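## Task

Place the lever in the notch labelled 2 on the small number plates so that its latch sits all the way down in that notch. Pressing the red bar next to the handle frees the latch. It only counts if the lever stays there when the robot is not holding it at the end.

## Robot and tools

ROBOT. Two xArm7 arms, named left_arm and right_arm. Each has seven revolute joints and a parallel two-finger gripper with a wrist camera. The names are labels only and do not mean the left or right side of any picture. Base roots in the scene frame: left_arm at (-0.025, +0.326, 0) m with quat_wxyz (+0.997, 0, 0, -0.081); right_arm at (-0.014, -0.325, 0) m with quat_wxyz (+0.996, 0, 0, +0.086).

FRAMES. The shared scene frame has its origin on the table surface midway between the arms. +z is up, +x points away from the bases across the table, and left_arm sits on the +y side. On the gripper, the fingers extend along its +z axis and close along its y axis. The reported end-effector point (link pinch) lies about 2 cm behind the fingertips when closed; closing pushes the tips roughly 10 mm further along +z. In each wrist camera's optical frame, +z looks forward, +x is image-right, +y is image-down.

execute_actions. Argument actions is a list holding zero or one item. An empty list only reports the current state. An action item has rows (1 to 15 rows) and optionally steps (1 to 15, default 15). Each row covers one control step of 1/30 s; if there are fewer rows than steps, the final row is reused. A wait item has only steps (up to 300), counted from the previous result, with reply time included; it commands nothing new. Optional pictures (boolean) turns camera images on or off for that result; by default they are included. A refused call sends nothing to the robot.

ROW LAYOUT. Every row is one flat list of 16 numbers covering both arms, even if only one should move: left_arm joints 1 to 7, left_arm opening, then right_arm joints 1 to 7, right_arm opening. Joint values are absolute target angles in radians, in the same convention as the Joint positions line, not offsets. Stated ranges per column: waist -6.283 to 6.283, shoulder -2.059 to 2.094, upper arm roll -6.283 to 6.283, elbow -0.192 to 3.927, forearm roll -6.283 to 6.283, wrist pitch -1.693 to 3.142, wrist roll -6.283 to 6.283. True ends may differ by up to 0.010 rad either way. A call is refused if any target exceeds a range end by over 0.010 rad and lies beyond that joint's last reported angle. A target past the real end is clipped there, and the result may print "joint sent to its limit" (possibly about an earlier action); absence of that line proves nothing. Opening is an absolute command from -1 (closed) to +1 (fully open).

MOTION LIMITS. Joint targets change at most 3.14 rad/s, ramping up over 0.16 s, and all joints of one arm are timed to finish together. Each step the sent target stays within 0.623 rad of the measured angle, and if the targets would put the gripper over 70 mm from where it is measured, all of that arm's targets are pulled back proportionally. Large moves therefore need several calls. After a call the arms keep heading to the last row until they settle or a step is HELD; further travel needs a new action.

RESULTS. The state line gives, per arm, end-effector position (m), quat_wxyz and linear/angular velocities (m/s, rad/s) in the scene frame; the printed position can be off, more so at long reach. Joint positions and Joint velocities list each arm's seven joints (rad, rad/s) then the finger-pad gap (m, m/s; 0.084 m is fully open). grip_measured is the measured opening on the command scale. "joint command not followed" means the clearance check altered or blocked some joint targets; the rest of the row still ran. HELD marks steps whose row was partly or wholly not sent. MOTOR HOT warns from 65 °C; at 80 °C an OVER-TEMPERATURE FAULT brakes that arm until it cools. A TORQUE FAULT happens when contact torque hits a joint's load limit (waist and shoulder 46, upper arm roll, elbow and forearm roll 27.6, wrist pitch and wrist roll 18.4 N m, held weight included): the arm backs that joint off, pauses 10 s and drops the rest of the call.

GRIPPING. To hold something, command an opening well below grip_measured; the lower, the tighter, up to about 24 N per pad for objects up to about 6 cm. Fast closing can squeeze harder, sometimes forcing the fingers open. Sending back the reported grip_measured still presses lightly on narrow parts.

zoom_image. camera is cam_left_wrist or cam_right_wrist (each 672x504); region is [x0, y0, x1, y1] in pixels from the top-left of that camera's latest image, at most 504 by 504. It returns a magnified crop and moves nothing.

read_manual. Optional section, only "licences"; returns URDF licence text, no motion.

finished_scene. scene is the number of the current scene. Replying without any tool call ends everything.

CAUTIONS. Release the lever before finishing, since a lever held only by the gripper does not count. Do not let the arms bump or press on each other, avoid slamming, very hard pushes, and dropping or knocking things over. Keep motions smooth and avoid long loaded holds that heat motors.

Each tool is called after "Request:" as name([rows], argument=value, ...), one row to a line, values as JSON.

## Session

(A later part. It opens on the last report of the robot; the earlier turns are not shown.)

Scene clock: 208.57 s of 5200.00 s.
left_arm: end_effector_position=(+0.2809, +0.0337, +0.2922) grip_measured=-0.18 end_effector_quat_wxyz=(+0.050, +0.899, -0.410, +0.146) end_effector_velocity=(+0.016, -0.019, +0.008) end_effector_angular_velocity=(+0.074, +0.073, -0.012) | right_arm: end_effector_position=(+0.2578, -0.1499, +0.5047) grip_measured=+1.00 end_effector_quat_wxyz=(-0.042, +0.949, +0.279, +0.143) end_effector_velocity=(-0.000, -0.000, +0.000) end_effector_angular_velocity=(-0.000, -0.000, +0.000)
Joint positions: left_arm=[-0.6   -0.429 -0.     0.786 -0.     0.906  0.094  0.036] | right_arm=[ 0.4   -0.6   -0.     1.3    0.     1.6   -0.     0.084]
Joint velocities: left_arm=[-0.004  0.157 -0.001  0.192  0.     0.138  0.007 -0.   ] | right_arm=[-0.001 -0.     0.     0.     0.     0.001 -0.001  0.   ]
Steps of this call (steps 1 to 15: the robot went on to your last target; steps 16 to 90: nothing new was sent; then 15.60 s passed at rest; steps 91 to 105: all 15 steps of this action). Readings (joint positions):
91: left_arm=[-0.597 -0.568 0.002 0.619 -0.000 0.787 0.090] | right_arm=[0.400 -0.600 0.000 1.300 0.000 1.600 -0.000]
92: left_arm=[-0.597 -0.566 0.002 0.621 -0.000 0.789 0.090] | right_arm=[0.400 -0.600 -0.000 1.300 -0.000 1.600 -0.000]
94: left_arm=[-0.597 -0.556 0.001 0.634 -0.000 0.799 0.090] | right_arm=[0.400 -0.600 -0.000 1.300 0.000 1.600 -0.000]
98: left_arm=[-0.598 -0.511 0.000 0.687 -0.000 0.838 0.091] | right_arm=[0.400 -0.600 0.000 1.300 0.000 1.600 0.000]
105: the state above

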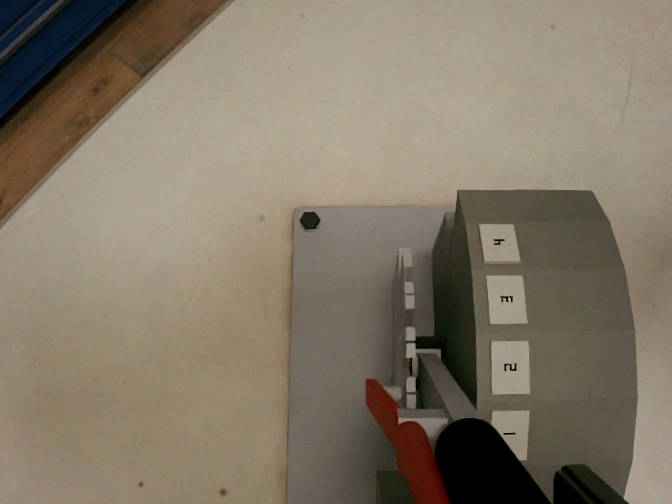

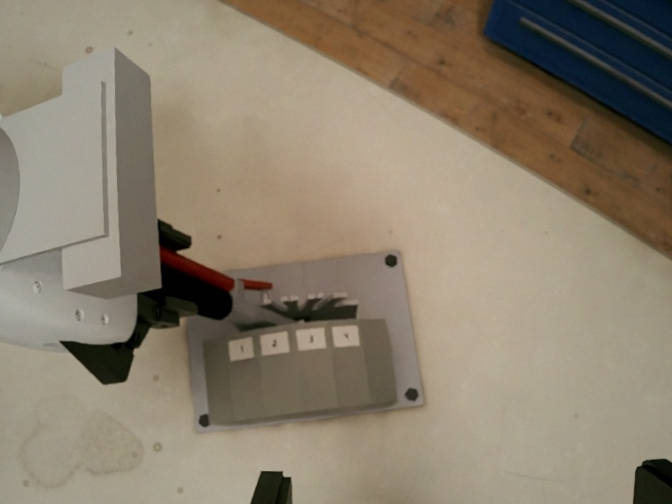

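Request:
zoom_image(camera="cam_left_wrist", region=[350, 230, 550, 460])

Request:
execute_actions(actions=[])

Request:
zoom_image(camera="cam_right_wrist", region=[200, 250, 400, 380])

Region (350, 230, 550, 460) of cam_left_wrist's 672x504 image, scaled by 2.191, with more detail than that image has; it fills the left 438 columns of this view, and the rest is white.

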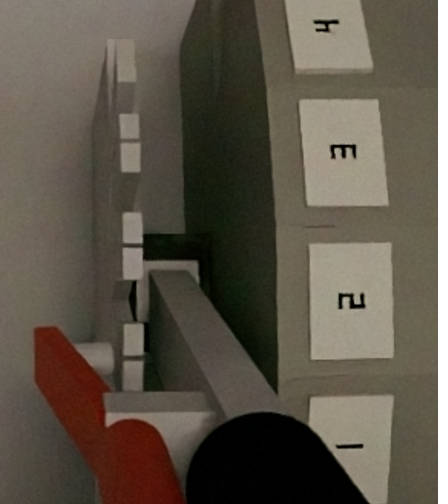

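Scene clock: 212.23 s of 5200.00 s.
left_arm: end_effector_position=(+0.2828, +0.0324, +0.2932) grip_measured=-0.18 end_effector_quat_wxyz=(+0.049, +0.899, -0.411, +0.141) end_effector_velocity=(+0.001, +0.000, +0.000) end_effector_angular_velocity=(-0.001, -0.000, +0.001) | right_arm: end_effector_position=(+0.2578, -0.1499, +0.5047) grip_measured=+1.00 end_effector_quat_wxyz=(-0.042, +0.949, +0.279, +0.143) end_effector_velocity=(+0.001, -0.000, -0.000) end_effector_angular_velocity=(-0.001, +0.001, -0.001)
Joint positions: left_arm=[-0.6   -0.415 -0.     0.804 -0.     0.919  0.095  0.036] | right_arm=[ 0.4   -0.6   -0.     1.3    0.     1.6    0.     0.084]
Joint velocities: left_arm=[ 0.001 -0.     0.001  0.     0.    -0.     0.     0.   ] | right_arm=[-0.     0.001 -0.001  0.    -0.    -0.     0.     0.   ]
Steps of this call (steps 1 to 30: the robot went on to your last target; steps 31 to 100: nothing new was sent; then 0.33 s passed at rest). Readings (joint positions):
1: left_arm=[-0.600 -0.425 -0.001 0.791 -0.000 0.910 0.095] | right_arm=[0.400 -0.600 -0.000 1.300 -0.000 1.600 0.000]
2: left_arm=[-0.600 -0.422 -0.001 0.795 -0.000 0.913 0.095] | right_arm=[0.400 -0.600 0.000 1.300 -0.000 1.600 0.000]
4: left_arm=[-0.600 -0.418 -0.001 0.799 -0.000 0.916 0.095] | right_arm=[0.400 -0.600 0.000 1.300 0.000 1.600 0.000]
8: left_arm=[-0.600 -0.416 -0.001 0.802 -0.000 0.918 0.095] | right_arm=[0.400 -0.600 0.000 1.300 0.000 1.600 -0.000]
100: the state above
All arms were judged still, so your last target was given up. Only a new action makes them travel on or press farther. Fingers that are still opening or closing keep moving.

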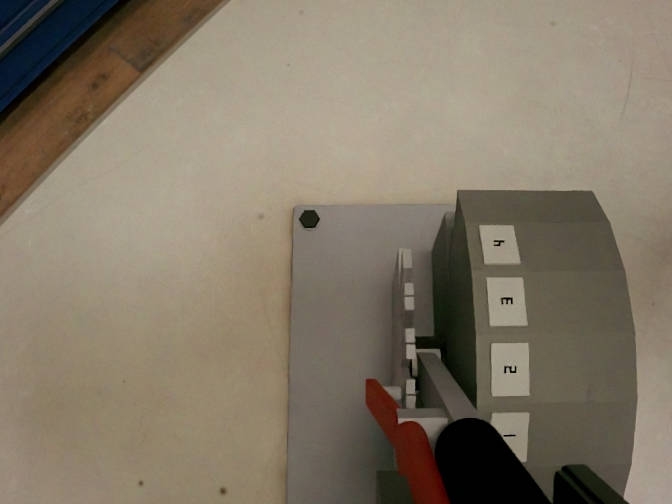

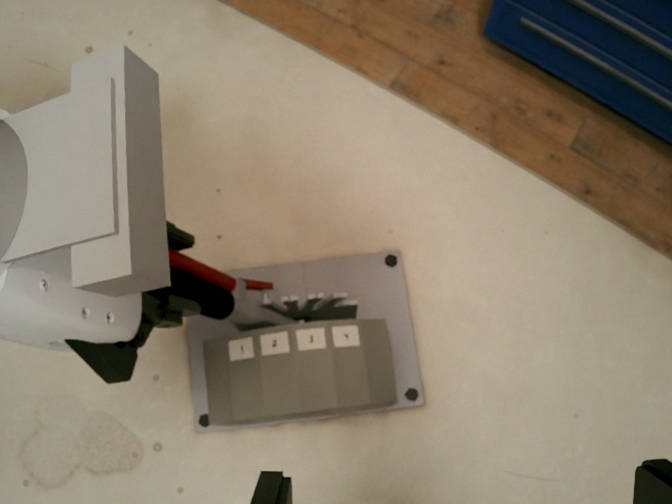

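Region (200, 250, 400, 380) of cam_right_wrist's 672x504 image, scaled by 2.520, with more detail than that image has; it fills the top 328 rows of this view, and the rest is white.

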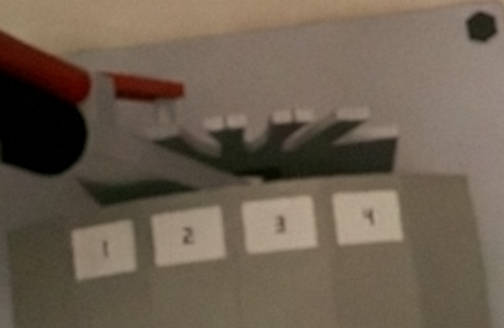

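Request:
execute_actions([
  {"rows":[[-0.6,-0.40,0,0.823,0,0.932,0.095,-1,0.4,-0.6,0,1.3,0,1.6,0,1],[-0.601,-0.384,0,0.842,0,0.946,0.095,-1,0.4,-0.6,0,1.3,0,1.6,0,1],[-0.601,-0.368,0,0.861,0,0.959,0.096,-1,0.4,-0.6,0,1.3,0,1.6,0,1],[-0.602,-0.353,0,0.88,0,0.972,0.096,-1,0.4,-0.6,0,1.3,0,1.6,0,1],[-0.602,-0.337,0,0.899,0,0.985,0.097,-1,0.4,-0.6,0,1.3,0,1.6,0,1],[-0.603,-0.321,0,0.917,0,0.999,0.097,-1,0.4,-0.6,0,1.3,0,1.6,0,1],[-0.603,-0.306,0,0.936,0,1.012,0.098,-1,0.4,-0.6,0,1.3,0,1.6,0,1],[-0.604,-0.29,0,0.955,0,1.025,0.098,-1,0.4,-0.6,0,1.3,0,1.6,0,1],[-0.604,-0.275,0,0.974,0,1.039,0.099,-1,0.4,-0.6,0,1.3,0,1.6,0,1],[-0.605,-0.259,0,0.993,0,1.052,0.1,-1,0.4,-0.6,0,1.3,0,1.6,0,1]],"steps":15},
], pictures=false)

Request:
execute_actions([
  {"steps":8},
])

Request:
zoom_image(camera="cam_left_wrist", region=[350, 230, 550, 460])

Scene clock: 230.87 s of 5200.00 s.
left_arm: end_effector_position=(+0.2976, +0.0151, +0.2988) grip_measured=-0.18 end_effector_quat_wxyz=(+0.035, +0.903, -0.417, +0.100) end_effector_velocity=(+0.017, -0.020, +0.005) end_effector_angular_velocity=(+0.077, +0.078, -0.012) | right_arm: end_effector_position=(+0.2578, -0.1499, +0.5047) grip_measured=+1.00 end_effector_quat_wxyz=(-0.042, +0.949, +0.279, +0.143) end_effector_velocity=(+0.000, -0.000, +0.000) end_effector_angular_velocity=(+0.001, -0.001, -0.002)
Joint positions: left_arm=[-0.605 -0.275 -0.     0.975  0.     1.037  0.099  0.036] | right_arm=[ 0.4   -0.6   -0.     1.3    0.     1.6    0.     0.084]
Joint velocities: left_arm=[-0.006  0.168 -0.     0.208  0.     0.15   0.007 -0.   ] | right_arm=[-0.001 -0.    -0.     0.    -0.    -0.001  0.    -0.   ]
Steps of this call (steps 1 to 90: nothing new was sent; then 15.13 s passed at rest; steps 91 to 105: all 15 steps of this action). Readings (joint positions):
91: left_arm=[-0.600 -0.415 -0.000 0.804 -0.000 0.919 0.095] | right_arm=[0.400 -0.600 -0.000 1.300 0.000 1.600 0.000]
92: left_arm=[-0.600 -0.414 -0.000 0.806 0.000 0.921 0.095] | right_arm=[0.400 -0.600 0.000 1.300 0.000 1.600 0.000]
94: left_arm=[-0.600 -0.404 -0.000 0.818 -0.000 0.930 0.095] | right_arm=[0.400 -0.600 0.000 1.300 0.000 1.600 -0.000]
98: left_arm=[-0.602 -0.360 -0.000 0.871 -0.000 0.966 0.096] | right_arm=[0.400 -0.600 -0.000 1.300 -0.000 1.600 0.000]
105: the state above

Scene clock: 231.13 s of 5200.00 s.
left_arm: end_effector_position=(+0.2989, +0.0137, +0.2991) grip_measured=-0.18 end_effector_quat_wxyz=(+0.033, +0.903, -0.418, +0.095) end_effector_velocity=(+0.001, -0.001, +0.000) end_effector_angular_velocity=(+0.004, +0.005, -0.000) | right_arm: end_effector_position=(+0.2578, -0.1499, +0.5047) grip_measured=+1.00 end_effector_quat_wxyz=(-0.042, +0.949, +0.279, +0.143) end_effector_velocity=(+0.000, -0.001, -0.000) end_effector_angular_velocity=(+0.001, +0.001, -0.002)
Joint positions: left_arm=[-0.605 -0.261 -0.     0.992 -0.     1.051  0.1    0.036] | right_arm=[ 0.4   -0.6    0.     1.3   -0.     1.6   -0.     0.084]
Joint velocities: left_arm=[ 0.     0.008 -0.     0.011 -0.001  0.01   0.001 -0.   ] | right_arm=[-0.001 -0.001 -0.    -0.     0.     0.     0.001 -0.   ]
Steps of this call (steps 1 to 8: the robot went on to your last target). Readings (joint positions):
1: left_arm=[-0.605 -0.270 -0.000 0.981 0.000 1.042 0.100] | right_arm=[0.400 -0.600 0.000 1.300 0.000 1.600 0.000]
2: left_arm=[-0.605 -0.267 -0.000 0.984 0.000 1.045 0.100] | right_arm=[0.400 -0.600 -0.000 1.300 -0.000 1.600 0.000]
4: left_arm=[-0.605 -0.263 -0.000 0.989 0.000 1.048 0.100] | right_arm=[0.400 -0.600 0.000 1.300 -0.000 1.600 0.000]
8: the state above

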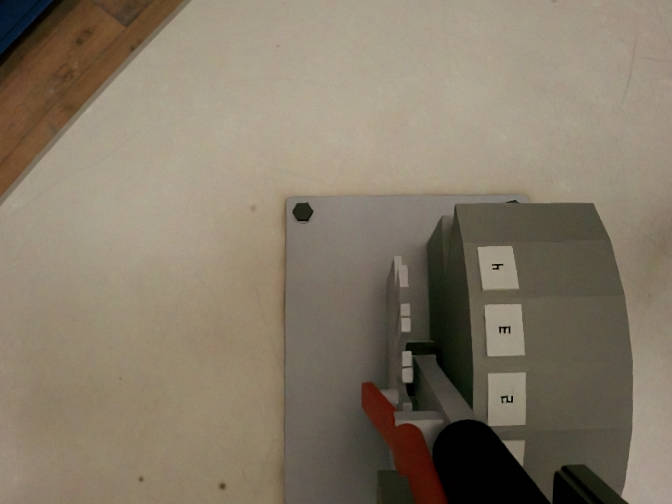

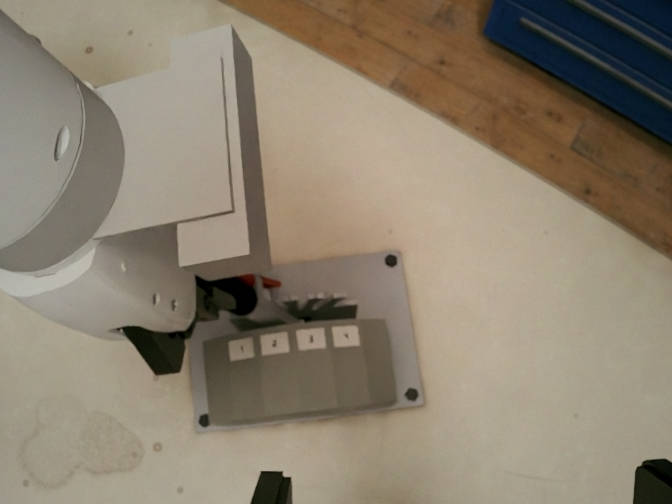

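Region (350, 230, 550, 460) of cam_left_wrist's 672x504 image, scaled by 2.191, with more detail than that image has; it fills the left 438 columns of this view, and the rest is white.

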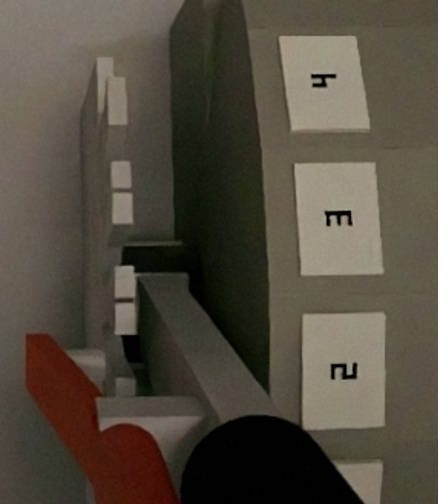

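Request:
execute_actions([
  {"rows":[[-0.605,-0.259,0,0.993,0,1.052,0.1,-0.3,0.4,-0.6,0,1.3,0,1.6,0,1],[-0.604,-0.259,0,0.993,0,1.052,0.1,-0.2,0.4,-0.6,0,1.3,0,1.6,0,1],[-0.603,-0.259,0,0.993,0,1.052,0.1,-0.15,0.4,-0.6,0,1.3,0,1.6,0,1],[-0.602,-0.259,0,0.993,0,1.052,0.1,-0.1,0.4,-0.6,0,1.3,0,1.6,0,1],[-0.601,-0.259,0,0.993,0,1.052,0.1,-0.05,0.4,-0.6,0,1.3,0,1.6,0,1],[-0.6,-0.259,0,0.993,0,1.052,0.1,0,0.4,-0.6,0,1.3,0,1.6,0,1],[-0.598,-0.259,0,0.993,0,1.052,0.1,0.05,0.4,-0.6,0,1.3,0,1.6,0,1],[-0.597,-0.259,0,0.993,0,1.052,0.1,0.1,0.4,-0.6,0,1.3,0,1.6,0,1],[-0.595,-0.259,0,0.993,0,1.052,0.1,0.15,0.4,-0.6,0,1.3,0,1.6,0,1],[-0.594,-0.259,0,0.993,0,1.052,0.1,0.2,0.4,-0.6,0,1.3,0,1.6,0,1],[-0.592,-0.259,0,0.993,0,1.052,0.1,0.25,0.4,-0.6,0,1.3,0,1.6,0,1],[-0.591,-0.259,0,0.993,0,1.052,0.1,0.3,0.4,-0.6,0,1.3,0,1.6,0,1],[-0.589,-0.259,0,0.993,0,1.052,0.1,0.4,0.4,-0.6,0,1.3,0,1.6,0,1],[-0.587,-0.259,0,0.993,0,1.052,0.1,0.5,0.4,-0.6,0,1.3,0,1.6,0,1]],"steps":15},
], pictures=false)

Request:
execute_actions([
  {"steps":10},
])

Request:
zoom_image(camera="cam_left_wrist", region=[350, 230, 550, 460])

Scene clock: 243.90 s of 5200.00 s.
left_arm: end_effector_position=(+0.3006, +0.0161, +0.2969) grip_measured=+0.36 end_effector_quat_wxyz=(+0.032, +0.905, -0.415, +0.093) end_effector_velocity=(+0.033, +0.028, +0.015) end_effector_angular_velocity=(-0.024, -0.023, +0.090) | right_arm: end_effector_position=(+0.2578, -0.1499, +0.5047) grip_measured=+1.00 end_effector_quat_wxyz=(-0.042, +0.949, +0.279, +0.143) end_effector_velocity=(-0.000, +0.000, -0.000) end_effector_angular_velocity=(+0.001, +0.001, -0.000)
Joint positions: left_arm=[-0.595 -0.257 -0.004  0.991 -0.001  1.052  0.1    0.059] | right_arm=[ 0.4   -0.6   -0.     1.3    0.     1.6   -0.     0.084]
Joint velocities: left_arm=[ 0.06  -0.014  0.033  0.017  0.007 -0.002 -0.     0.069] | right_arm=[-0.    -0.    -0.    -0.     0.001  0.     0.001 -0.   ]
Steps of this call (steps 1 to 30: the robot went on to your last target; steps 31 to 100: nothing new was sent; then 8.93 s passed at rest; steps 101 to 115: all 15 steps of this action). Readings (joint positions):
101: left_arm=[-0.605 -0.259 -0.000 0.993 -0.000 1.052 0.100] | right_arm=[0.400 -0.600 -0.000 1.300 0.000 1.600 -0.000]
102: left_arm=[-0.605 -0.259 -0.000 0.993 -0.000 1.052 0.100] | right_arm=[0.400 -0.600 0.000 1.300 -0.000 1.600 0.000]
104: left_arm=[-0.605 -0.259 -0.000 0.993 -0.000 1.052 0.100] | right_arm=[0.400 -0.600 -0.000 1.300 0.000 1.600 -0.000]
108: left_arm=[-0.602 -0.258 -0.000 0.992 0.000 1.051 0.100] | right_arm=[0.400 -0.600 -0.000 1.300 0.000 1.600 -0.000]
115: the state above

Scene clock: 244.23 s of 5200.00 s.
left_arm: end_effector_position=(+0.3043, +0.0194, +0.2984) grip_measured=+0.49 end_effector_quat_wxyz=(+0.032, +0.907, -0.410, +0.094) end_effector_velocity=(+0.002, +0.001, +0.001) end_effector_angular_velocity=(-0.002, -0.002, +0.004) | right_arm: end_effector_position=(+0.2578, -0.1499, +0.5047) grip_measured=+1.00 end_effector_quat_wxyz=(-0.042, +0.949, +0.279, +0.143) end_effector_velocity=(-0.000, +0.000, +0.000) end_effector_angular_velocity=(-0.000, +0.000, +0.001)
Joint positions: left_arm=[-0.587 -0.259 -0.     0.993 -0.     1.052  0.1    0.065] | right_arm=[ 0.4   -0.6    0.     1.3    0.     1.6   -0.     0.084]
Joint velocities: left_arm=[ 0.004 -0.001  0.001  0.002  0.    -0.     0.001  0.001] | right_arm=[-0.     0.     0.001  0.001  0.     0.001 -0.001 -0.   ]
Steps of this call (steps 1 to 10: the robot went on to your last target). Readings (joint positions):
1: left_arm=[-0.593 -0.258 -0.003 0.992 -0.001 1.052 0.100] | right_arm=[0.400 -0.600 0.000 1.300 -0.000 1.600 -0.000]
2: left_arm=[-0.591 -0.258 -0.002 0.992 -0.001 1.052 0.100] | right_arm=[0.400 -0.600 0.000 1.300 0.000 1.600 0.000]
4: left_arm=[-0.589 -0.258 -0.001 0.992 -0.000 1.052 0.100] | right_arm=[0.400 -0.600 -0.000 1.300 -0.000 1.600 0.000]
8: left_arm=[-0.588 -0.259 -0.000 0.993 -0.000 1.052 0.100] | right_arm=[0.400 -0.600 0.000 1.300 -0.000 1.600 0.000]
10: the state above

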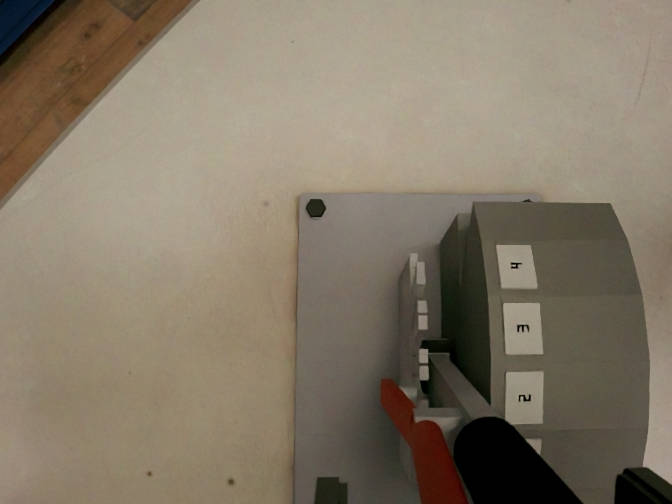

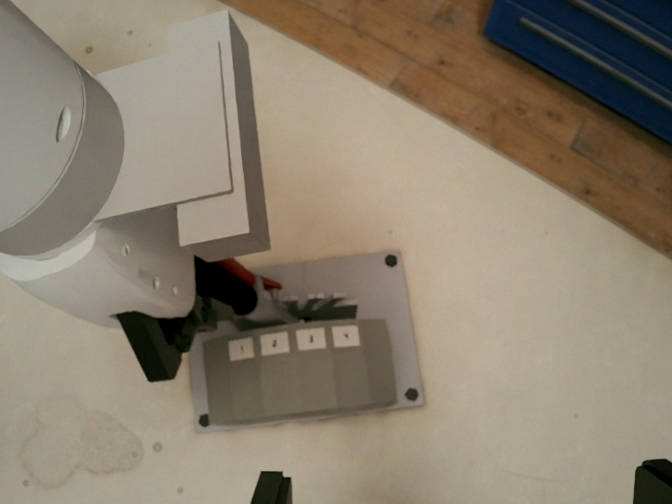

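Region (350, 230, 550, 460) of cam_left_wrist's 672x504 image, scaled by 2.191, with more detail than that image has; it fills the left 438 columns of this view, and the rest is white.

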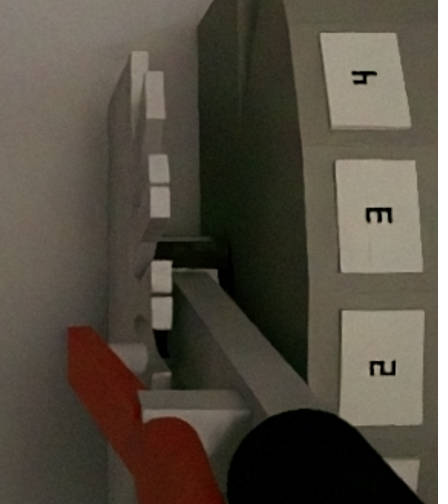

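Request:
execute_actions([
  {"rows":[[-0.589,-0.259,0,0.993,0,1.052,0.1,0.3,0.4,-0.6,0,1.3,0,1.6,0,1],[-0.591,-0.259,0,0.993,0,1.052,0.1,0.2,0.4,-0.6,0,1.3,0,1.6,0,1],[-0.593,-0.259,0,0.993,0,1.052,0.1,0.1,0.4,-0.6,0,1.3,0,1.6,0,1],[-0.595,-0.259,0,0.993,0,1.052,0.1,0,0.4,-0.6,0,1.3,0,1.6,0,1],[-0.597,-0.259,0,0.993,0,1.052,0.1,-0.1,0.4,-0.6,0,1.3,0,1.6,0,1],[-0.599,-0.259,0,0.993,0,1.052,0.1,-0.2,0.4,-0.6,0,1.3,0,1.6,0,1],[-0.601,-0.259,0,0.993,0,1.052,0.1,-0.4,0.4,-0.6,0,1.3,0,1.6,0,1],[-0.603,-0.259,0,0.993,0,1.052,0.1,-0.6,0.4,-0.6,0,1.3,0,1.6,0,1],[-0.605,-0.259,0,0.993,0,1.052,0.1,-0.8,0.4,-0.6,0,1.3,0,1.6,0,1],[-0.605,-0.259,0,0.993,0,1.052,0.1,-1,0.4,-0.6,0,1.3,0,1.6,0,1]],"steps":15},
], pictures=false)

Request:
execute_actions([
  {"rows":[[-0.605,-0.248,0,1.007,0,1.062,0.1,-1,0.4,-0.6,0,1.3,0,1.6,0,1],[-0.606,-0.238,0,1.02,0,1.071,0.1,-1,0.4,-0.6,0,1.3,0,1.6,0,1],[-0.606,-0.227,0,1.034,0,1.081,0.1,-1,0.4,-0.6,0,1.3,0,1.6,0,1],[-0.606,-0.217,0,1.047,0,1.091,0.1,-1,0.4,-0.6,0,1.3,0,1.6,0,1],[-0.607,-0.206,0,1.061,0,1.1,0.1,-1,0.4,-0.6,0,1.3,0,1.6,0,1],[-0.607,-0.196,0,1.074,0,1.11,0.1,-1,0.4,-0.6,0,1.3,0,1.6,0,1]],"steps":15},
])

Request:
zoom_image(camera="cam_left_wrist", region=[350, 230, 550, 460])

Scene clock: 258.93 s of 5200.00 s.
left_arm: end_effector_position=(+0.2998, +0.0146, +0.2991) grip_measured=-0.18 end_effector_quat_wxyz=(+0.033, +0.904, -0.417, +0.095) end_effector_velocity=(+0.001, -0.002, -0.001) end_effector_angular_velocity=(+0.000, -0.002, -0.005) | right_arm: end_effector_position=(+0.2578, -0.1499, +0.5047) grip_measured=+1.00 end_effector_quat_wxyz=(-0.042, +0.949, +0.279, +0.143) end_effector_velocity=(-0.000, -0.000, -0.000) end_effector_angular_velocity=(-0.001, +0.000, -0.002)
Joint positions: left_arm=[-0.603 -0.26   0.001  0.993  0.     1.053  0.1    0.036] | right_arm=[ 0.4   -0.6   -0.     1.3    0.     1.6   -0.     0.084]
Joint velocities: left_arm=[-0.01   0.005  0.007  0.002  0.004 -0.005 -0.    -0.   ] | right_arm=[-0.    -0.001 -0.    -0.001 -0.001  0.001  0.002 -0.   ]
Steps of this call (steps 1 to 15: the robot went on to your last target; steps 16 to 90: nothing new was sent; then 11.20 s passed at rest; steps 91 to 105: all 15 steps of this action). Readings (joint positions):
91: left_arm=[-0.587 -0.259 0.000 0.993 0.000 1.052 0.100] | right_arm=[0.400 -0.600 -0.000 1.300 -0.000 1.600 -0.000]
92: left_arm=[-0.587 -0.259 0.000 0.993 0.000 1.052 0.100] | right_arm=[0.400 -0.600 -0.000 1.300 -0.000 1.600 0.000]
94: left_arm=[-0.589 -0.259 0.000 0.993 0.000 1.052 0.100] | right_arm=[0.400 -0.600 0.000 1.300 -0.000 1.600 -0.000]
98: left_arm=[-0.596 -0.260 -0.003 0.993 -0.001 1.053 0.100] | right_arm=[0.400 -0.600 -0.000 1.300 0.000 1.600 -0.000]
105: the state above

Scene clock: 259.43 s of 5200.00 s.
left_arm: end_effector_position=(+0.3058, +0.0070, +0.3008) grip_measured=-0.18 end_effector_quat_wxyz=(+0.026, +0.905, -0.419, +0.076) end_effector_velocity=(+0.001, -0.003, +0.000) end_effector_angular_velocity=(+0.012, +0.013, -0.002) | right_arm: end_effector_position=(+0.2578, -0.1499, +0.5047) grip_measured=+1.00 end_effector_quat_wxyz=(-0.042, +0.949, +0.279, +0.143) end_effector_velocity=(+0.000, +0.001, -0.001) end_effector_angular_velocity=(-0.000, +0.002, +0.000)
Joint positions: left_arm=[-0.606 -0.198  0.001  1.071  0.     1.108  0.1    0.036] | right_arm=[ 0.4   -0.6   -0.     1.3    0.     1.6   -0.     0.084]
Joint velocities: left_arm=[-0.002  0.022 -0.001  0.028 -0.     0.024 -0.001 -0.   ] | right_arm=[ 0.001  0.001 -0.    -0.     0.    -0.     0.001  0.   ]
Steps of this call (steps 1 to 15: all 15 steps of this action). Readings (joint positions):
1: left_arm=[-0.604 -0.260 0.001 0.994 0.000 1.053 0.100] | right_arm=[0.400 -0.600 0.000 1.300 0.000 1.600 0.000]
2: left_arm=[-0.604 -0.259 0.001 0.995 0.000 1.054 0.100] | right_arm=[0.400 -0.600 -0.000 1.300 -0.000 1.600 -0.000]
4: left_arm=[-0.604 -0.251 0.001 1.004 0.000 1.060 0.100] | right_arm=[0.400 -0.600 0.000 1.300 0.000 1.600 0.000]
8: left_arm=[-0.605 -0.221 0.001 1.041 0.000 1.086 0.100] | right_arm=[0.400 -0.600 0.000 1.300 -0.000 1.600 0.000]
15: the state above

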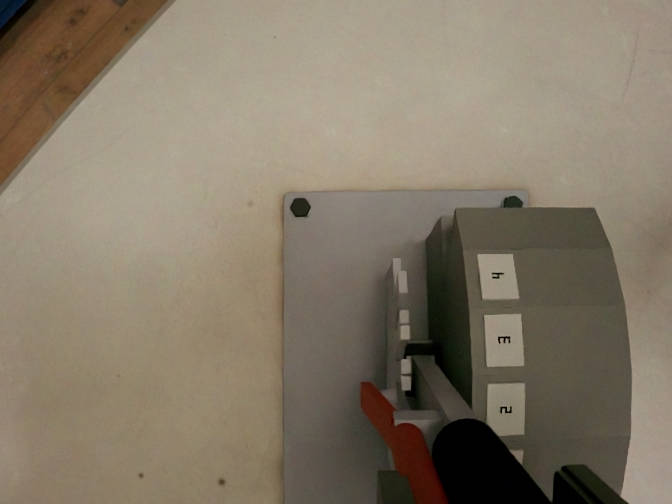

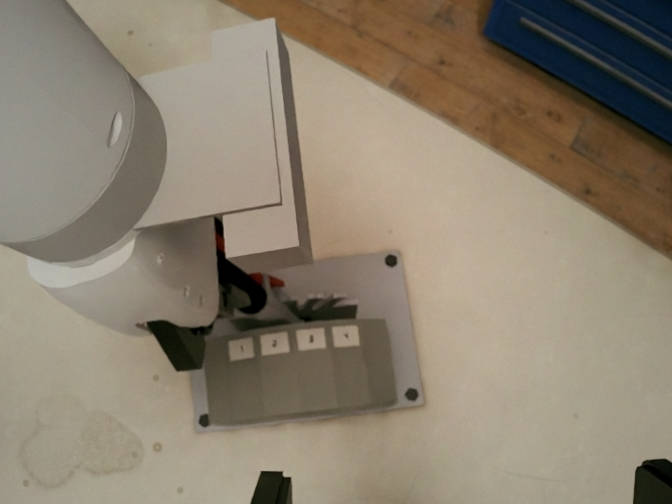

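Region (350, 230, 550, 460) of cam_left_wrist's 672x504 image, scaled by 2.191, with more detail than that image has; it fills the left 438 columns of this view, and the rest is white.

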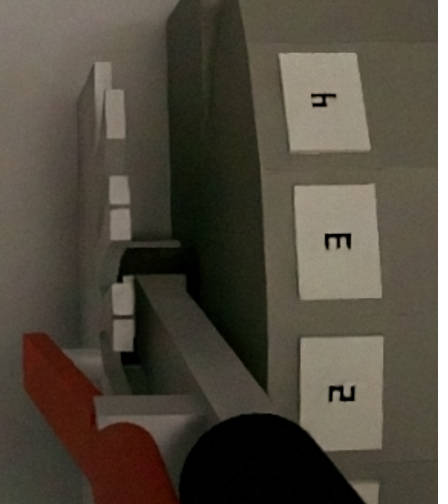

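Request:
execute_actions([
  {"rows":[[-0.607,-0.196,0,1.074,0,1.11,0.1,-0.3,0.4,-0.6,0,1.3,0,1.6,0,1],[-0.606,-0.196,0,1.074,0,1.11,0.1,-0.2,0.4,-0.6,0,1.3,0,1.6,0,1],[-0.605,-0.196,0,1.074,0,1.11,0.1,-0.15,0.4,-0.6,0,1.3,0,1.6,0,1],[-0.604,-0.196,0,1.074,0,1.11,0.1,-0.1,0.4,-0.6,0,1.3,0,1.6,0,1],[-0.603,-0.196,0,1.074,0,1.11,0.1,-0.05,0.4,-0.6,0,1.3,0,1.6,0,1],[-0.602,-0.196,0,1.074,0,1.11,0.1,0,0.4,-0.6,0,1.3,0,1.6,0,1],[-0.6,-0.196,0,1.074,0,1.11,0.1,0.05,0.4,-0.6,0,1.3,0,1.6,0,1],[-0.599,-0.196,0,1.074,0,1.11,0.1,0.1,0.4,-0.6,0,1.3,0,1.6,0,1],[-0.597,-0.196,0,1.074,0,1.11,0.1,0.15,0.4,-0.6,0,1.3,0,1.6,0,1],[-0.596,-0.196,0,1.074,0,1.11,0.1,0.2,0.4,-0.6,0,1.3,0,1.6,0,1],[-0.594,-0.196,0,1.074,0,1.11,0.1,0.25,0.4,-0.6,0,1.3,0,1.6,0,1],[-0.593,-0.196,0,1.074,0,1.11,0.1,0.3,0.4,-0.6,0,1.3,0,1.6,0,1],[-0.591,-0.196,0,1.074,0,1.11,0.1,0.4,0.4,-0.6,0,1.3,0,1.6,0,1],[-0.589,-0.196,0,1.074,0,1.11,0.1,0.5,0.4,-0.6,0,1.3,0,1.6,0,1]],"steps":15},
], pictures=false)

Request:
execute_actions([
  {"steps":10},
])

Request:
zoom_image(camera="cam_left_wrist", region=[350, 230, 550, 460])

Scene clock: 266.43 s of 5200.00 s.
left_arm: end_effector_position=(+0.3086, +0.0094, +0.3005) grip_measured=+0.36 end_effector_quat_wxyz=(+0.026, +0.906, -0.415, +0.075) end_effector_velocity=(+0.011, +0.010, +0.006) end_effector_angular_velocity=(-0.008, -0.007, +0.035) | right_arm: end_effector_position=(+0.2578, -0.1499, +0.5047) grip_measured=+1.00 end_effector_quat_wxyz=(-0.042, +0.949, +0.279, +0.143) end_effector_velocity=(+0.000, +0.001, +0.000) end_effector_angular_velocity=(+0.002, -0.002, +0.003)
Joint positions: left_arm=[-0.596 -0.195 -0.002  1.074 -0.001  1.11   0.1    0.059] | right_arm=[ 0.4   -0.6   -0.     1.3    0.     1.6    0.     0.084]
Joint velocities: left_arm=[ 0.041 -0.008 -0.007  0.006 -0.003  0.004 -0.     0.068] | right_arm=[ 0.002  0.001  0.     0.     0.001 -0.002 -0.     0.   ]
Steps of this call (steps 1 to 15: the robot went on to your last target; steps 16 to 90: nothing new was sent; then 3.50 s passed at rest; steps 91 to 105: all 15 steps of this action). Readings (joint positions):
91: left_arm=[-0.607 -0.196 0.000 1.074 0.000 1.110 0.100] | right_arm=[0.400 -0.600 0.000 1.300 0.000 1.600 -0.000]
92: left_arm=[-0.607 -0.196 0.000 1.074 0.000 1.110 0.100] | right_arm=[0.400 -0.600 0.000 1.300 0.000 1.600 0.000]
94: left_arm=[-0.607 -0.196 -0.000 1.074 -0.000 1.110 0.100] | right_arm=[0.400 -0.600 0.000 1.300 -0.000 1.600 -0.000]
98: left_arm=[-0.604 -0.195 0.000 1.073 0.000 1.109 0.100] | right_arm=[0.400 -0.600 -0.000 1.300 -0.000 1.600 0.000]
105: the state above

Scene clock: 266.77 s of 5200.00 s.
left_arm: end_effector_position=(+0.3101, +0.0106, +0.3017) grip_measured=+0.49 end_effector_quat_wxyz=(+0.026, +0.907, -0.413, +0.076) end_effector_velocity=(+0.004, +0.006, -0.003) end_effector_angular_velocity=(+0.005, +0.005, +0.014) | right_arm: end_effector_position=(+0.2578, -0.1499, +0.5047) grip_measured=+1.00 end_effector_quat_wxyz=(-0.042, +0.949, +0.279, +0.143) end_effector_velocity=(-0.000, +0.000, -0.001) end_effector_angular_velocity=(-0.001, +0.001, +0.002)
Joint positions: left_arm=[-0.591 -0.197 -0.002  1.075 -0.001  1.11   0.1    0.065] | right_arm=[ 0.4   -0.6    0.     1.3    0.     1.6    0.     0.084]
Joint velocities: left_arm=[ 0.006  0.002  0.008 -0.004  0.002  0.001 -0.001  0.001] | right_arm=[ 0.001  0.001  0.    -0.     0.    -0.    -0.001 -0.   ]
Steps of this call (steps 1 to 10: the robot went on to your last target). Readings (joint positions):
1: left_arm=[-0.594 -0.196 -0.002 1.074 -0.001 1.110 0.100] | right_arm=[0.400 -0.600 -0.000 1.300 -0.000 1.600 0.000]
2: left_arm=[-0.593 -0.196 -0.002 1.074 -0.001 1.110 0.100] | right_arm=[0.400 -0.600 -0.000 1.300 -0.000 1.600 -0.000]
4: left_arm=[-0.592 -0.196 -0.002 1.074 -0.001 1.110 0.100] | right_arm=[0.400 -0.600 0.000 1.300 -0.000 1.600 0.000]
8: left_arm=[-0.591 -0.197 -0.003 1.075 -0.001 1.110 0.100] | right_arm=[0.400 -0.600 -0.000 1.300 0.000 1.600 -0.000]
10: the state above

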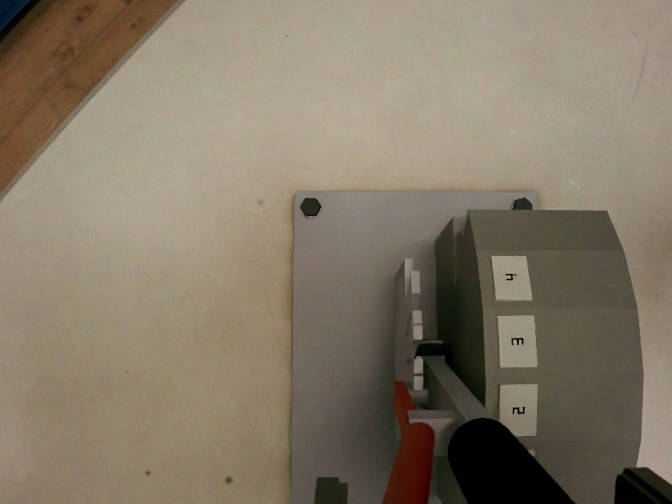

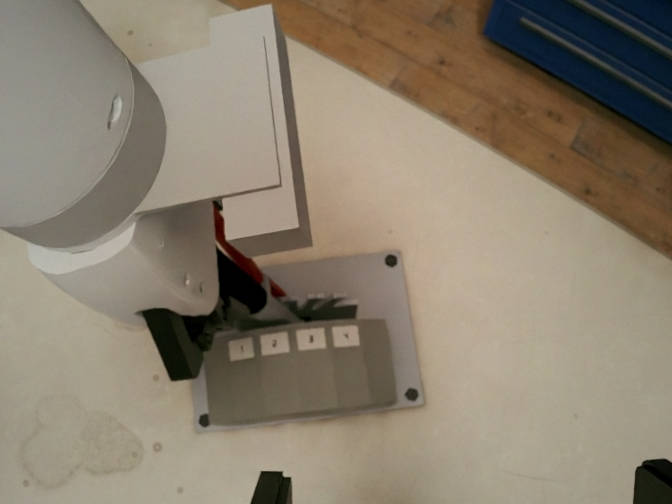

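Region (350, 230, 550, 460) of cam_left_wrist's 672x504 image, scaled by 2.191, with more detail than that image has; it fills the left 438 columns of this view, and the rest is white.

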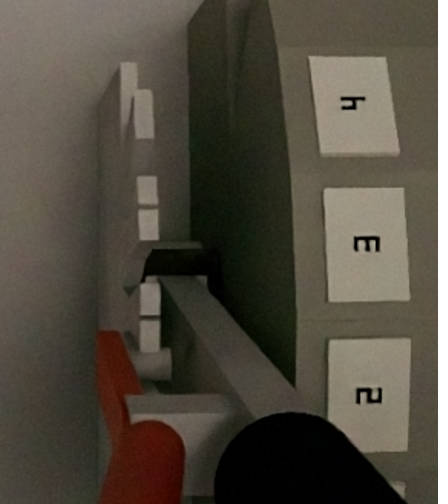

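Request:
execute_actions([
  {"rows":[[-0.589,-0.196,0,1.074,0,1.11,0.1,1,0.4,-0.6,0,1.3,0,1.6,0,1],[-0.589,-0.196,0,1.074,0,1.11,0.1,1,0.4,-0.6,0,1.3,0,1.6,0,1],[-0.587,-0.196,0,1.074,0,1.11,0.1,1,0.4,-0.6,0,1.3,0,1.6,0,1],[-0.587,-0.196,0,1.074,0,1.11,0.1,1,0.4,-0.6,0,1.3,0,1.6,0,1],[-0.587,-0.196,0,1.074,0,1.11,0.1,1,0.4,-0.6,0,1.3,0,1.6,0,1],[-0.587,-0.196,0,1.074,0,1.11,0.1,1,0.4,-0.6,0,1.3,0,1.6,0,1],[-0.587,-0.229,0,1.295,0,1.364,0.1,1,0.4,-0.6,0,1.3,0,1.6,0,1]],"steps":15},
], pictures=false)

Request:
execute_actions([
  {"steps":15},
])

Scene clock: 275.77 s of 5200.00 s.
left_arm: end_effector_position=(+0.3059, +0.0184, +0.3756) grip_measured=+1.00 end_effector_quat_wxyz=(+0.027, +0.908, -0.410, +0.081) end_effector_velocity=(-0.035, +0.033, +0.218) end_effector_angular_velocity=(-0.030, -0.033, +0.001) | right_arm: end_effector_position=(+0.2578, -0.1499, +0.5047) grip_measured=+1.00 end_effector_quat_wxyz=(-0.042, +0.949, +0.279, +0.143) end_effector_velocity=(+0.000, +0.000, +0.000) end_effector_angular_velocity=(+0.001, -0.001, +0.001)
Joint positions: left_arm=[-0.587 -0.226 -0.     1.254  0.     1.308  0.1    0.084] | right_arm=[ 0.4   -0.6    0.     1.3   -0.     1.6   -0.     0.084]
Joint velocities: left_arm=[ 0.001 -0.101  0.     0.512  0.001  0.569 -0.     0.001] | right_arm=[ 0.001  0.    -0.001  0.     0.    -0.001 -0.001  0.   ]
Steps of this call (steps 1 to 15: the robot went on to your last target; steps 16 to 90: nothing new was sent; then 5.50 s passed at rest; steps 91 to 105: all 15 steps of this action). Readings (joint positions):
91: left_arm=[-0.589 -0.196 -0.000 1.074 0.000 1.110 0.100] | right_arm=[0.400 -0.600 -0.000 1.300 -0.000 1.600 -0.000]
92: left_arm=[-0.589 -0.196 -0.000 1.074 -0.000 1.110 0.100] | right_arm=[0.400 -0.600 -0.000 1.300 0.000 1.600 -0.000]
94: left_arm=[-0.589 -0.196 -0.000 1.074 -0.000 1.110 0.100] | right_arm=[0.400 -0.600 -0.000 1.300 -0.000 1.600 -0.000]
98: left_arm=[-0.588 -0.196 0.000 1.077 0.000 1.116 0.100] | right_arm=[0.400 -0.600 0.000 1.300 -0.000 1.600 -0.000]
105: the state above

Scene clock: 276.27 s of 5200.00 s.
left_arm: end_effector_position=(+0.3015, +0.0226, +0.3891) grip_measured=+1.00 end_effector_quat_wxyz=(+0.025, +0.908, -0.410, +0.075) end_effector_velocity=(+0.000, +0.000, +0.002) end_effector_angular_velocity=(-0.001, -0.002, +0.001) | right_arm: end_effector_position=(+0.2578, -0.1499, +0.5047) grip_measured=+1.00 end_effector_quat_wxyz=(-0.042, +0.949, +0.279, +0.143) end_effector_velocity=(+0.000, -0.000, -0.000) end_effector_angular_velocity=(-0.000, +0.000, +0.000)
Joint positions: left_arm=[-0.587 -0.229 -0.     1.294 -0.     1.364  0.1    0.084] | right_arm=[ 0.4   -0.6   -0.     1.3   -0.     1.6    0.     0.084]
Joint velocities: left_arm=[ 0.    -0.001  0.     0.004  0.001  0.003  0.    -0.   ] | right_arm=[-0.001  0.001 -0.     0.     0.     0.    -0.001  0.   ]
Steps of this call (steps 1 to 15: the robot went on to your last target). Readings (joint positions):
1: left_arm=[-0.587 -0.228 -0.000 1.268 0.000 1.325 0.100] | right_arm=[0.400 -0.600 0.000 1.300 -0.000 1.600 -0.000]
2: left_arm=[-0.587 -0.230 -0.000 1.277 0.000 1.337 0.100] | right_arm=[0.400 -0.600 0.000 1.300 0.000 1.600 -0.000]
4: left_arm=[-0.587 -0.229 -0.000 1.285 0.000 1.351 0.100] | right_arm=[0.400 -0.600 -0.000 1.300 -0.000 1.600 -0.000]
8: left_arm=[-0.587 -0.228 0.000 1.291 -0.000 1.361 0.100] | right_arm=[0.400 -0.600 -0.000 1.300 0.000 1.600 -0.000]
15: the state above

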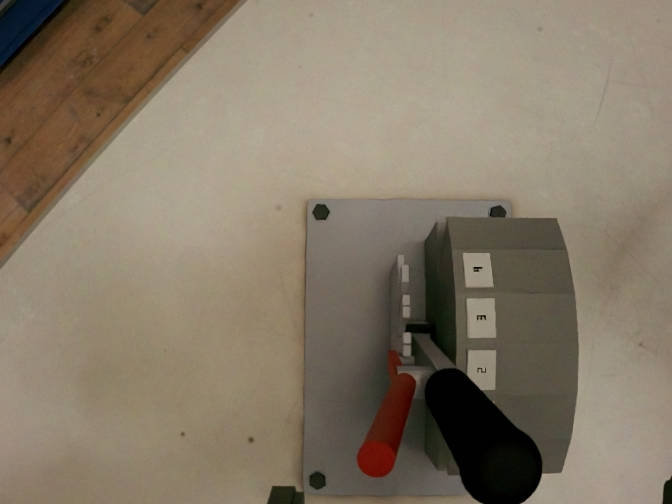

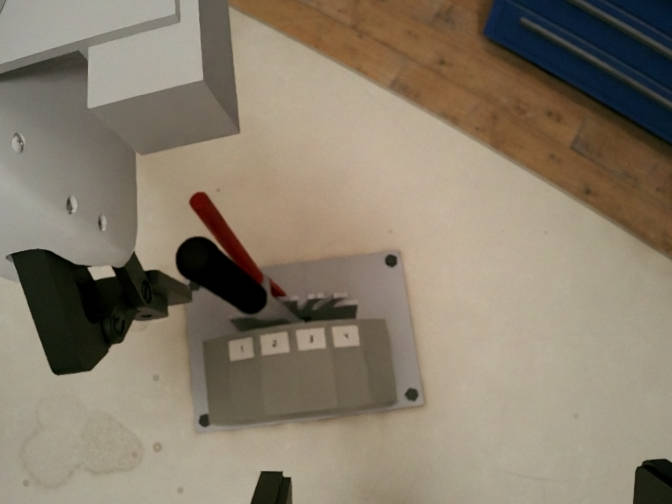

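Request:
zoom_image(camera="cam_right_wrist", region=[200, 250, 400, 380])

Region (200, 250, 400, 380) of cam_right_wrist's 672x504 image, scaled by 2.520, with more detail than that image has; it fills the top 328 rows of this view, and the rest is white.

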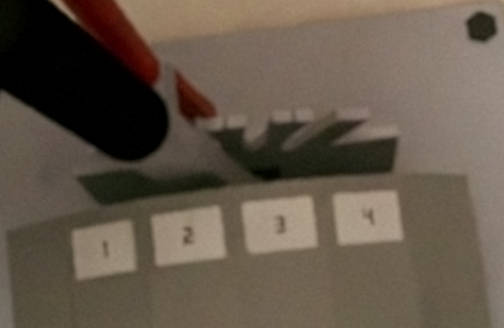

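Request:
finished_scene(scene=1)

The scene is finished: the task was done.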